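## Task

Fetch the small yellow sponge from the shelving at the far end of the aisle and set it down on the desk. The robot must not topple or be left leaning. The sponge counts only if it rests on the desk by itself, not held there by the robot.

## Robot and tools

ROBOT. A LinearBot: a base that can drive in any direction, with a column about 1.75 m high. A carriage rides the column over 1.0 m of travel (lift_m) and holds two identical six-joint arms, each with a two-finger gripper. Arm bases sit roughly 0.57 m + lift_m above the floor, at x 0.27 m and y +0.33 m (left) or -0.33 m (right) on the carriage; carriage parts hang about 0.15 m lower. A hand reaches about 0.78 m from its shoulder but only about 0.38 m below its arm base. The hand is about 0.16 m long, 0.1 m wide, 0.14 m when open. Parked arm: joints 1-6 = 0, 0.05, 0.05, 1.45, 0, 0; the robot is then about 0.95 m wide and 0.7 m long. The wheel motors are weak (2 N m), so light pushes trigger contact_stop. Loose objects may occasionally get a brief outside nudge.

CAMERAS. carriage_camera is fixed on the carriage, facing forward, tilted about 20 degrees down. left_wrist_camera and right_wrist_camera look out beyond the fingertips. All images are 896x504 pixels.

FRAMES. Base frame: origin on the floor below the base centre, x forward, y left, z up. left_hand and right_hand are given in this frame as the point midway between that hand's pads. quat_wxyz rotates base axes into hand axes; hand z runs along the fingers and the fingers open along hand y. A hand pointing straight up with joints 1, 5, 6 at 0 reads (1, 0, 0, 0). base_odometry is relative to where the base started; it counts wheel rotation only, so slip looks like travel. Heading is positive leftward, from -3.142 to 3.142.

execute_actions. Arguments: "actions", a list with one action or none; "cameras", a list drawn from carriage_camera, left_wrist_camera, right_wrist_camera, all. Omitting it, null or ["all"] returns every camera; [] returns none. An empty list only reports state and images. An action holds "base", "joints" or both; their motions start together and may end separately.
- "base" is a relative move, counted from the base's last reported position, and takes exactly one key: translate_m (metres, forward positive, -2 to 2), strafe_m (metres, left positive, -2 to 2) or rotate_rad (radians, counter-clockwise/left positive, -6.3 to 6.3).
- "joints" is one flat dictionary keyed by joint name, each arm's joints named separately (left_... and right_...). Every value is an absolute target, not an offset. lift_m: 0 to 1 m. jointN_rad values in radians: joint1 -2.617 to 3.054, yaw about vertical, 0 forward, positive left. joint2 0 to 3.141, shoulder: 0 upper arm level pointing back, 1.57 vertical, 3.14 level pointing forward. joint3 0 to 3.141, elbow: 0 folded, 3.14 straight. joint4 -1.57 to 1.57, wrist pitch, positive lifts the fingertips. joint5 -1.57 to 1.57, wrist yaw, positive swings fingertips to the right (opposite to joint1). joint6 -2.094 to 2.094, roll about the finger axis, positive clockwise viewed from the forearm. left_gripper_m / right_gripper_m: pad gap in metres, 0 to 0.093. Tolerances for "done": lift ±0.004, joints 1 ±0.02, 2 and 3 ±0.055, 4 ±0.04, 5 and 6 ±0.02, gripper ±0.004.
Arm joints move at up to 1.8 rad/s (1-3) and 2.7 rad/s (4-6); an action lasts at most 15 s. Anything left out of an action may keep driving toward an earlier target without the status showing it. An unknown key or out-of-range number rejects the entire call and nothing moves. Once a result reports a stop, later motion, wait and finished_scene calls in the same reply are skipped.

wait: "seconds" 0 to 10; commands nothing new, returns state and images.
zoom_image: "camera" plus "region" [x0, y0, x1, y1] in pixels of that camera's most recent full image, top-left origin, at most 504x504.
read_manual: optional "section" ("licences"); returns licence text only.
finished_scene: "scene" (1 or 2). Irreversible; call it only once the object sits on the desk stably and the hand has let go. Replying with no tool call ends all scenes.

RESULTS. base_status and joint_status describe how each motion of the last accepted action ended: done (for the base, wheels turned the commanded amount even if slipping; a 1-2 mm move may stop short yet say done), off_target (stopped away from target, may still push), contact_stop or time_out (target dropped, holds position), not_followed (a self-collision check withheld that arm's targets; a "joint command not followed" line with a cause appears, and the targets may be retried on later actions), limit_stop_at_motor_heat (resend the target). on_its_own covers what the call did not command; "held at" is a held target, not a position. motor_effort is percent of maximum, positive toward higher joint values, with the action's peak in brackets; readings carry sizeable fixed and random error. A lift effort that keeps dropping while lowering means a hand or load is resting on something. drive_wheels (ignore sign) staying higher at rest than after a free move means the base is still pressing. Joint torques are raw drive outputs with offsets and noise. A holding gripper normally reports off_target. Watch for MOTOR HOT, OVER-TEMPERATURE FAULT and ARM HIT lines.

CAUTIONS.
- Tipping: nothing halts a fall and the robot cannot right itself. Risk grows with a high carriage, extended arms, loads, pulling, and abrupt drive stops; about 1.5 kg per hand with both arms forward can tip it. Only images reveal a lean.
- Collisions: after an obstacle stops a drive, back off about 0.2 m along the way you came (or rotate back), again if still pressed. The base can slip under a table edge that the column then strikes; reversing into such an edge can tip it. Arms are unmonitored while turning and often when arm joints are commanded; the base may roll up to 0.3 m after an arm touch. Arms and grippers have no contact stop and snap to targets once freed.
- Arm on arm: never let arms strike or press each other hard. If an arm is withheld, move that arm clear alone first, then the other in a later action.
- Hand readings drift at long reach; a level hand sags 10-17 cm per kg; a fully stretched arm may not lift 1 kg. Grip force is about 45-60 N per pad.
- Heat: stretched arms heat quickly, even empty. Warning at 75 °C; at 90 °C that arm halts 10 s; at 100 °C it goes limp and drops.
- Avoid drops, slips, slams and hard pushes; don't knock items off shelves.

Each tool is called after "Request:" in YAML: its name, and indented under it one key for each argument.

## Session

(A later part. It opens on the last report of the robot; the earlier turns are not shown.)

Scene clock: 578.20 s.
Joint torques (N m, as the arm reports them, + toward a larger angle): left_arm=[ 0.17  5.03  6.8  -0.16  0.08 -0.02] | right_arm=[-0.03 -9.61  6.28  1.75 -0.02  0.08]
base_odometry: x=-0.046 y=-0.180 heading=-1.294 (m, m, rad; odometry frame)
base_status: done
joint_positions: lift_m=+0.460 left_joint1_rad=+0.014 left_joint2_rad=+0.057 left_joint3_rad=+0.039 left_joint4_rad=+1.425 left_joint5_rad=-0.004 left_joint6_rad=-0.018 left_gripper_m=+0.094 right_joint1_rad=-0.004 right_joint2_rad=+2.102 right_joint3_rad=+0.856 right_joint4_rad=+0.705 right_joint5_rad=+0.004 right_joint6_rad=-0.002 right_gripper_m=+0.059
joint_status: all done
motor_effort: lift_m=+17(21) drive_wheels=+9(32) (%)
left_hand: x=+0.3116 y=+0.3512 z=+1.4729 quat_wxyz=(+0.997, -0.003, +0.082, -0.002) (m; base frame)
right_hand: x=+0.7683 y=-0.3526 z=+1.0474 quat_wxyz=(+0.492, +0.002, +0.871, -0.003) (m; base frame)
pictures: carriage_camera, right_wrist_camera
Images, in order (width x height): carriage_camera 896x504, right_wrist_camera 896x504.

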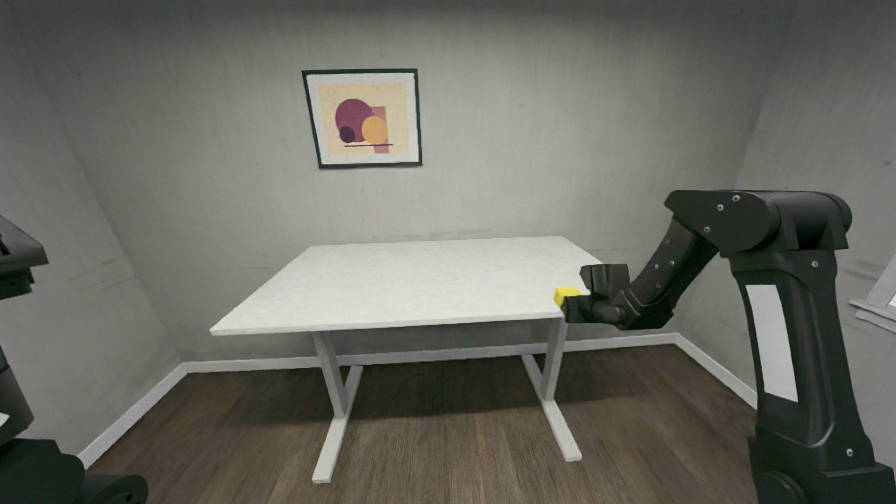

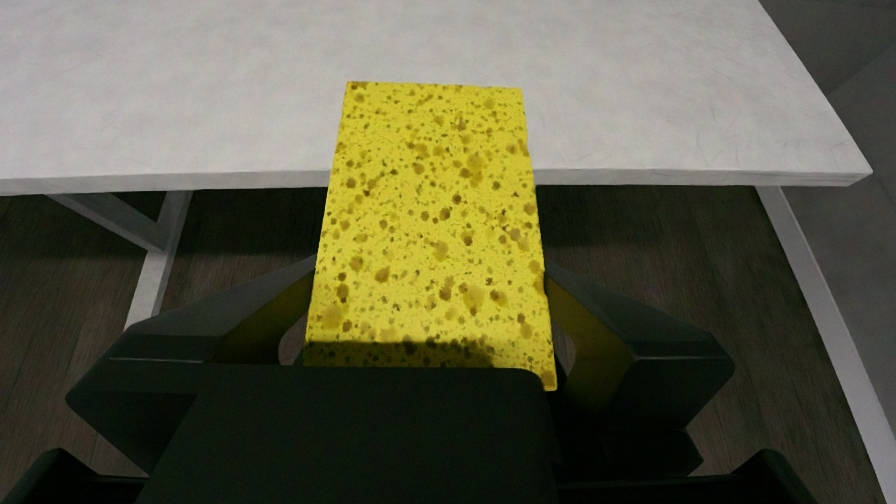

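Request:
execute_actions:
  actions:
    - {"base": {"translate_m": 0.26}, "joints": {"lift_m": 0.44}}
  cameras: ["carriage_camera", "right_wrist_camera"]

Scene clock: 604.10 s.
Joint torques (N m, as the arm reports them, + toward a larger angle): left_arm=[ 0.17  5.03  6.78 -0.17  0.08 -0.02] | right_arm=[-0.12 -9.94  6.21  1.85  0.    0.09]
base_odometry: x=+0.026 y=-0.430 heading=-1.293 (m, m, rad; odometry frame)
base_status: done
joint_positions: lift_m=+0.440 left_joint1_rad=+0.014 left_joint2_rad=+0.057 left_joint3_rad=+0.039 left_joint4_rad=+1.425 left_joint5_rad=-0.004 left_joint6_rad=-0.018 left_gripper_m=+0.094 right_joint1_rad=-0.004 right_joint2_rad=+2.106 right_joint3_rad=+0.856 right_joint4_rad=+0.693 right_joint5_rad=+0.004 right_joint6_rad=-0.002 right_gripper_m=+0.059
joint_status: all done
motor_effort: lift_m=+17(17) drive_wheels=-7(27) (%)
left_hand: x=+0.3116 y=+0.3512 z=+1.4531 quat_wxyz=(+0.997, -0.003, +0.082, -0.002) (m; base frame)
right_hand: x=+0.7663 y=-0.3526 z=+1.0233 quat_wxyz=(+0.485, +0.002, +0.874, -0.003) (m; base frame)
pictures: carriage_camera, right_wrist_camera
Images, in order (width x height): carriage_camera 896x504, right_wrist_camera 896x504.

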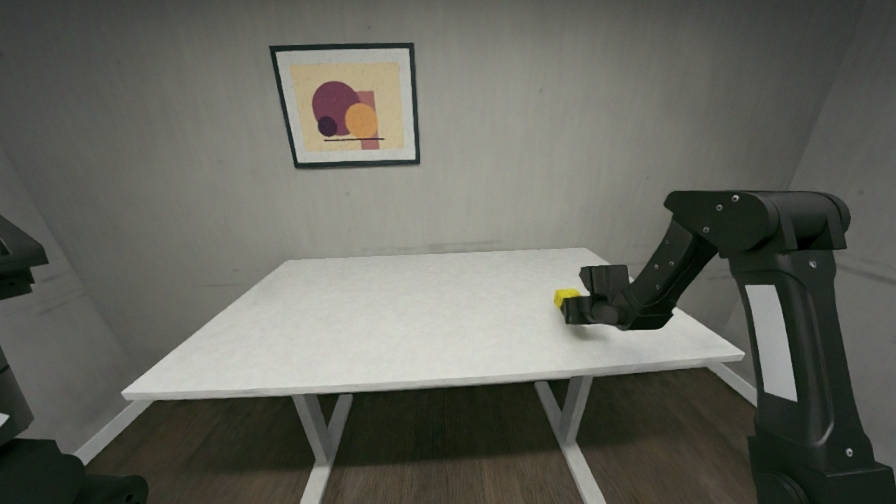

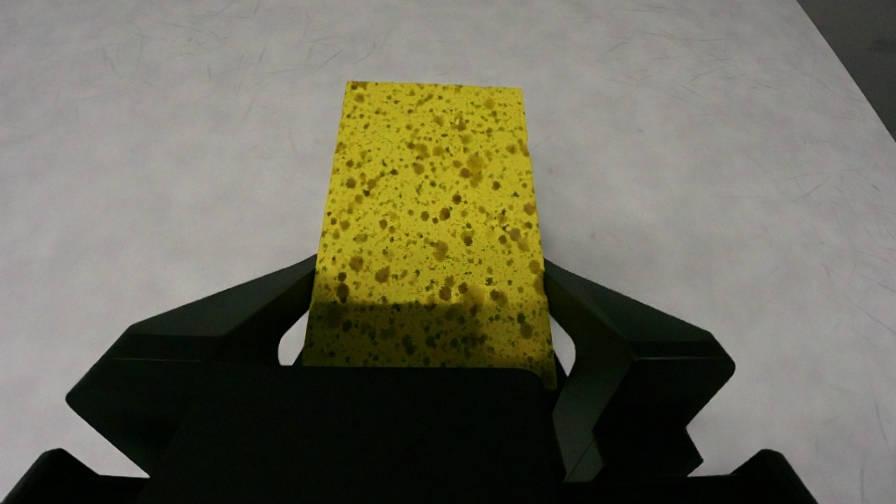

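Request:
execute_actions:
  actions:
    - {"joints": {"lift_m": 0.395}}
  cameras: ["carriage_camera", "right_wrist_camera"]

Request:
zoom_image:
  camera: "carriage_camera"
  region: [520, 250, 720, 380]

Scene clock: 618.63 s.
Joint torques (N m, as the arm reports them, + toward a larger angle): left_arm=[ 0.18  5.03  6.82 -0.17  0.09 -0.02] | right_arm=[ -0.13 -10.09   6.26   1.84   0.     0.08]
base_odometry: x=+0.026 y=-0.430 heading=-1.293 (m, m, rad; odometry frame)
base_status: not commanded
joint_positions: lift_m=+0.395 left_joint1_rad=+0.014 left_joint2_rad=+0.057 left_joint3_rad=+0.039 left_joint4_rad=+1.425 left_joint5_rad=-0.004 left_joint6_rad=-0.018 left_gripper_m=+0.094 right_joint1_rad=-0.004 right_joint2_rad=+2.108 right_joint3_rad=+0.856 right_joint4_rad=+0.692 right_joint5_rad=+0.004 right_joint6_rad=-0.002 right_gripper_m=+0.059
joint_status: all done
motor_effort: lift_m=+18(18) drive_wheels=-6(7) (%)
left_hand: x=+0.3116 y=+0.3512 z=+1.4081 quat_wxyz=(+0.997, -0.003, +0.082, -0.002) (m; base frame)
right_hand: x=+0.7660 y=-0.3526 z=+0.9774 quat_wxyz=(+0.484, +0.002, +0.875, -0.003) (m; base frame)
pictures: carriage_camera, right_wrist_camera
Images, in order (width x height): carriage_camera 896x504, right_wrist_camera 896x504.

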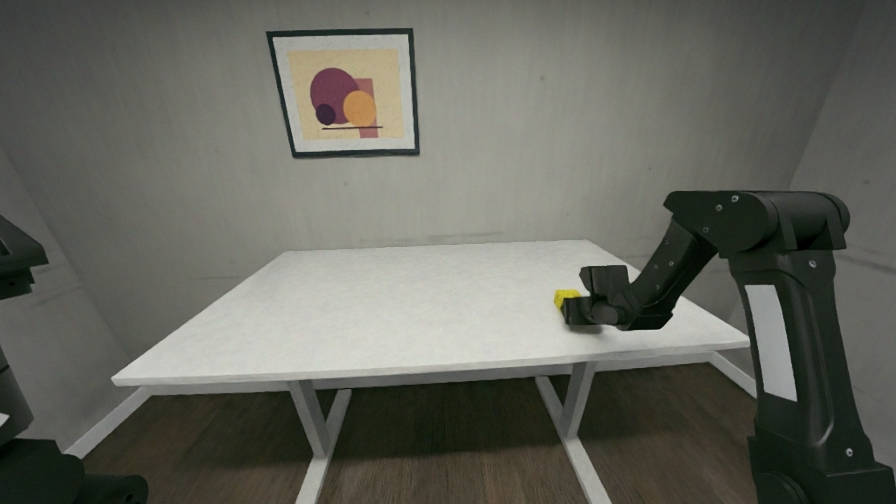

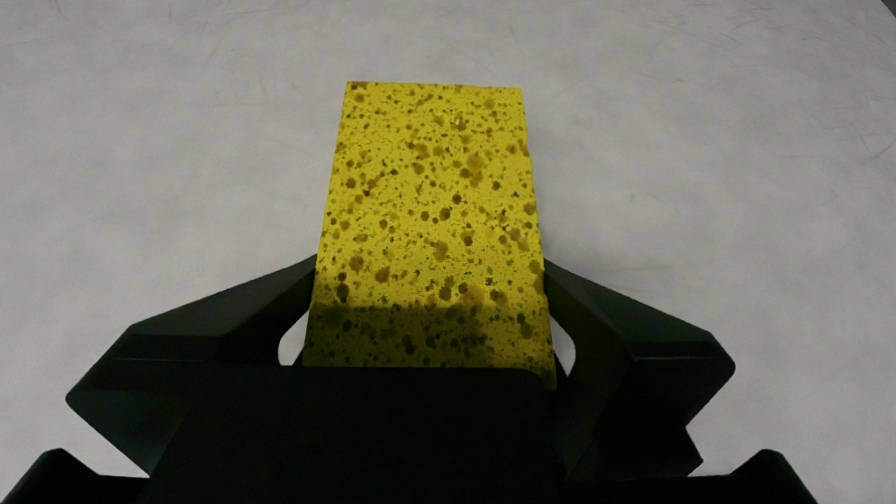

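Region (520, 250, 720, 380) of carriage_camera's 896x504 image, scaled by 2.520, with more detail than that image has; it fills the top 328 rows of this view, and the rest is white.

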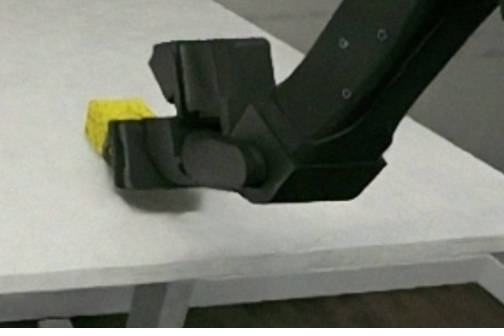

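Request:
execute_actions:
  actions:
    - {"joints": {"lift_m": 0.378}}
  cameras: ["carriage_camera", "right_wrist_camera"]

Scene clock: 632.23 s.
Joint torques (N m, as the arm reports them, + toward a larger angle): left_arm=[ 0.17  5.05  6.72 -0.17  0.07 -0.02] | right_arm=[ -0.15 -10.03   6.27   1.72  -0.01   0.08]
base_odometry: x=+0.026 y=-0.430 heading=-1.293 (m, m, rad; odometry frame)
base_status: not commanded
joint_positions: lift_m=+0.378 left_joint1_rad=+0.014 left_joint2_rad=+0.057 left_joint3_rad=+0.039 left_joint4_rad=+1.425 left_joint5_rad=-0.004 left_joint6_rad=-0.018 left_gripper_m=+0.094 right_joint1_rad=-0.004 right_joint2_rad=+2.106 right_joint3_rad=+0.855 right_joint4_rad=+0.712 right_joint5_rad=+0.003 right_joint6_rad=-0.002 right_gripper_m=+0.059
joint_status: all done
motor_effort: lift_m=+18(15) drive_wheels=-5(6) (%)
left_hand: x=+0.3116 y=+0.3511 z=+1.3911 quat_wxyz=(+0.997, -0.003, +0.082, -0.002) (m; base frame)
right_hand: x=+0.7685 y=-0.3526 z=+0.9649 quat_wxyz=(+0.493, +0.002, +0.870, -0.003) (m; base frame)
pictures: carriage_camera, right_wrist_camera
Images, in order (width x height): carriage_camera 896x504, right_wrist_camera 896x504.

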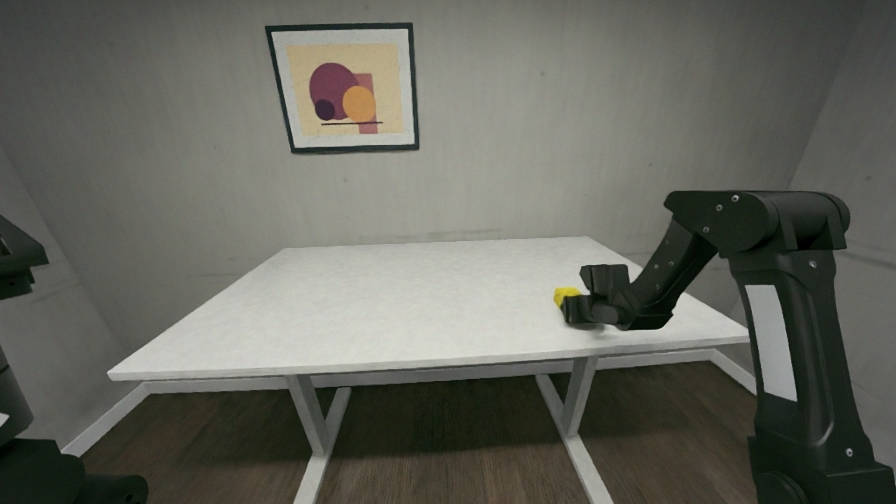

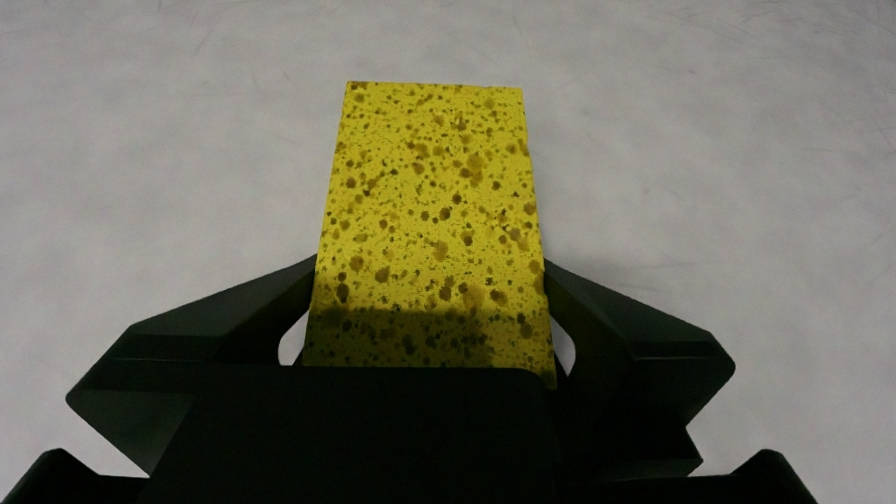

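Request:
execute_actions:
  actions:
    - {"joints": {"right_gripper_m": 0.093}}
  cameras: ["right_wrist_camera"]

Scene clock: 636.13 s.
Joint torques (N m, as the arm reports them, + toward a larger angle): left_arm=[ 0.18  5.05  6.78 -0.17  0.08 -0.02] | right_arm=[-0.11 -9.95  6.26  1.71  0.    0.09]
base_odometry: x=+0.026 y=-0.430 heading=-1.293 (m, m, rad; odometry frame)
base_status: not commanded
joint_positions: lift_m=+0.378 left_joint1_rad=+0.014 left_joint2_rad=+0.057 left_joint3_rad=+0.039 left_joint4_rad=+1.425 left_joint5_rad=-0.004 left_joint6_rad=-0.018 left_gripper_m=+0.094 right_joint1_rad=-0.004 right_joint2_rad=+2.106 right_joint3_rad=+0.855 right_joint4_rad=+0.710 right_joint5_rad=+0.003 right_joint6_rad=-0.002 right_gripper_m=+0.093
joint_status: all done
motor_effort: lift_m=+17(17) drive_wheels=-6(5) (%)
left_hand: x=+0.3116 y=+0.3511 z=+1.3911 quat_wxyz=(+0.997, -0.003, +0.082, -0.002) (m; base frame)
right_hand: x=+0.7683 y=-0.3526 z=+0.9645 quat_wxyz=(+0.492, +0.002, +0.870, -0.003) (m; base frame)
pictures: right_wrist_camera
Images, in order (width x height): right_wrist_camera 896x504.

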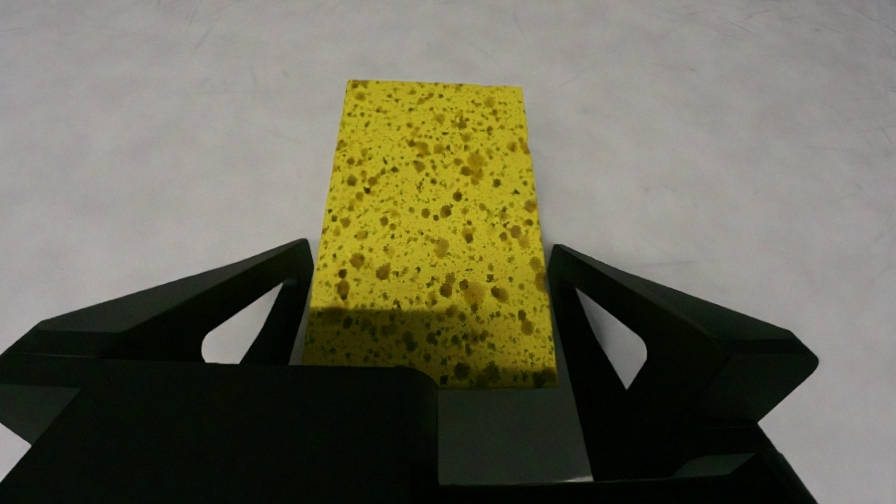

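Request:
execute_actions:
  actions:
    - {"joints": {"lift_m": 0.46}}
  cameras: ["carriage_camera", "right_wrist_camera"]

Scene clock: 646.07 s.
Joint torques (N m, as the arm reports them, + toward a larger angle): left_arm=[ 0.17  5.01  6.81 -0.16  0.08 -0.02] | right_arm=[ -0.11 -10.     6.23   1.76   0.     0.09]
base_odometry: x=+0.026 y=-0.430 heading=-1.293 (m, m, rad; odometry frame)
base_status: not commanded
joint_positions: lift_m=+0.460 left_joint1_rad=+0.014 left_joint2_rad=+0.057 left_joint3_rad=+0.039 left_joint4_rad=+1.425 left_joint5_rad=-0.004 left_joint6_rad=-0.018 left_gripper_m=+0.094 right_joint1_rad=-0.004 right_joint2_rad=+2.107 right_joint3_rad=+0.855 right_joint4_rad=+0.704 right_joint5_rad=+0.003 right_joint6_rad=-0.002 right_gripper_m=+0.093
joint_status: all done
motor_effort: lift_m=+17(24) drive_wheels=-5(5) (%)
left_hand: x=+0.3116 y=+0.3511 z=+1.4729 quat_wxyz=(+0.997, -0.003, +0.082, -0.002) (m; base frame)
right_hand: x=+0.7674 y=-0.3526 z=+1.0446 quat_wxyz=(+0.489, +0.002, +0.872, -0.003) (m; base frame)
pictures: carriage_camera, right_wrist_camera
Images, in order (width x height): carriage_camera 896x504, right_wrist_camera 896x504.

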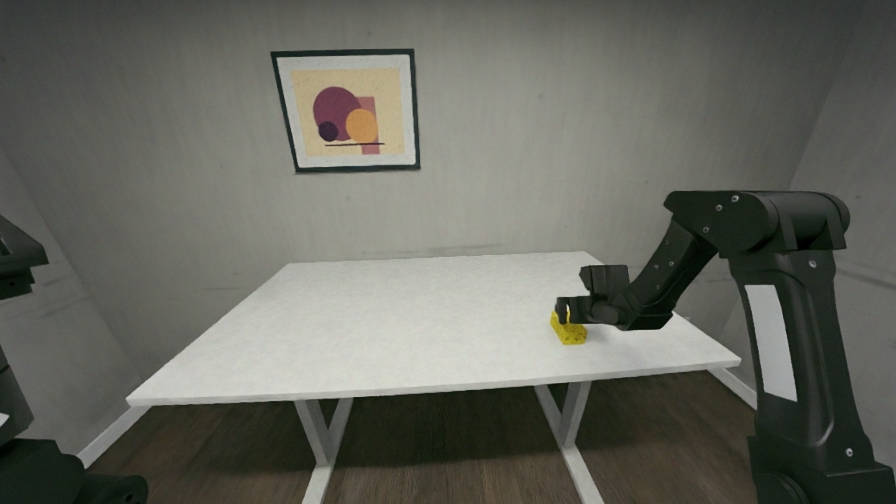

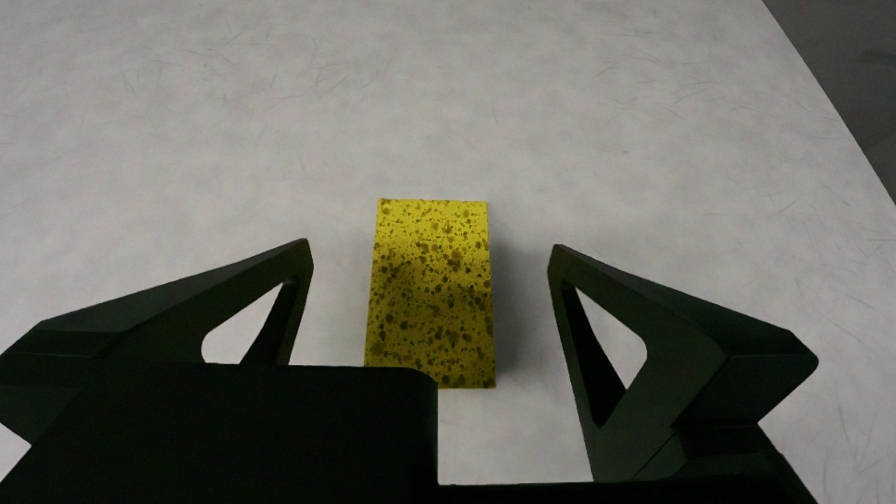

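The sponge is resting on the desk and the hand is clear of it.

Request:
finished_scene:
  scene: 1

The scene is finished: the task was done.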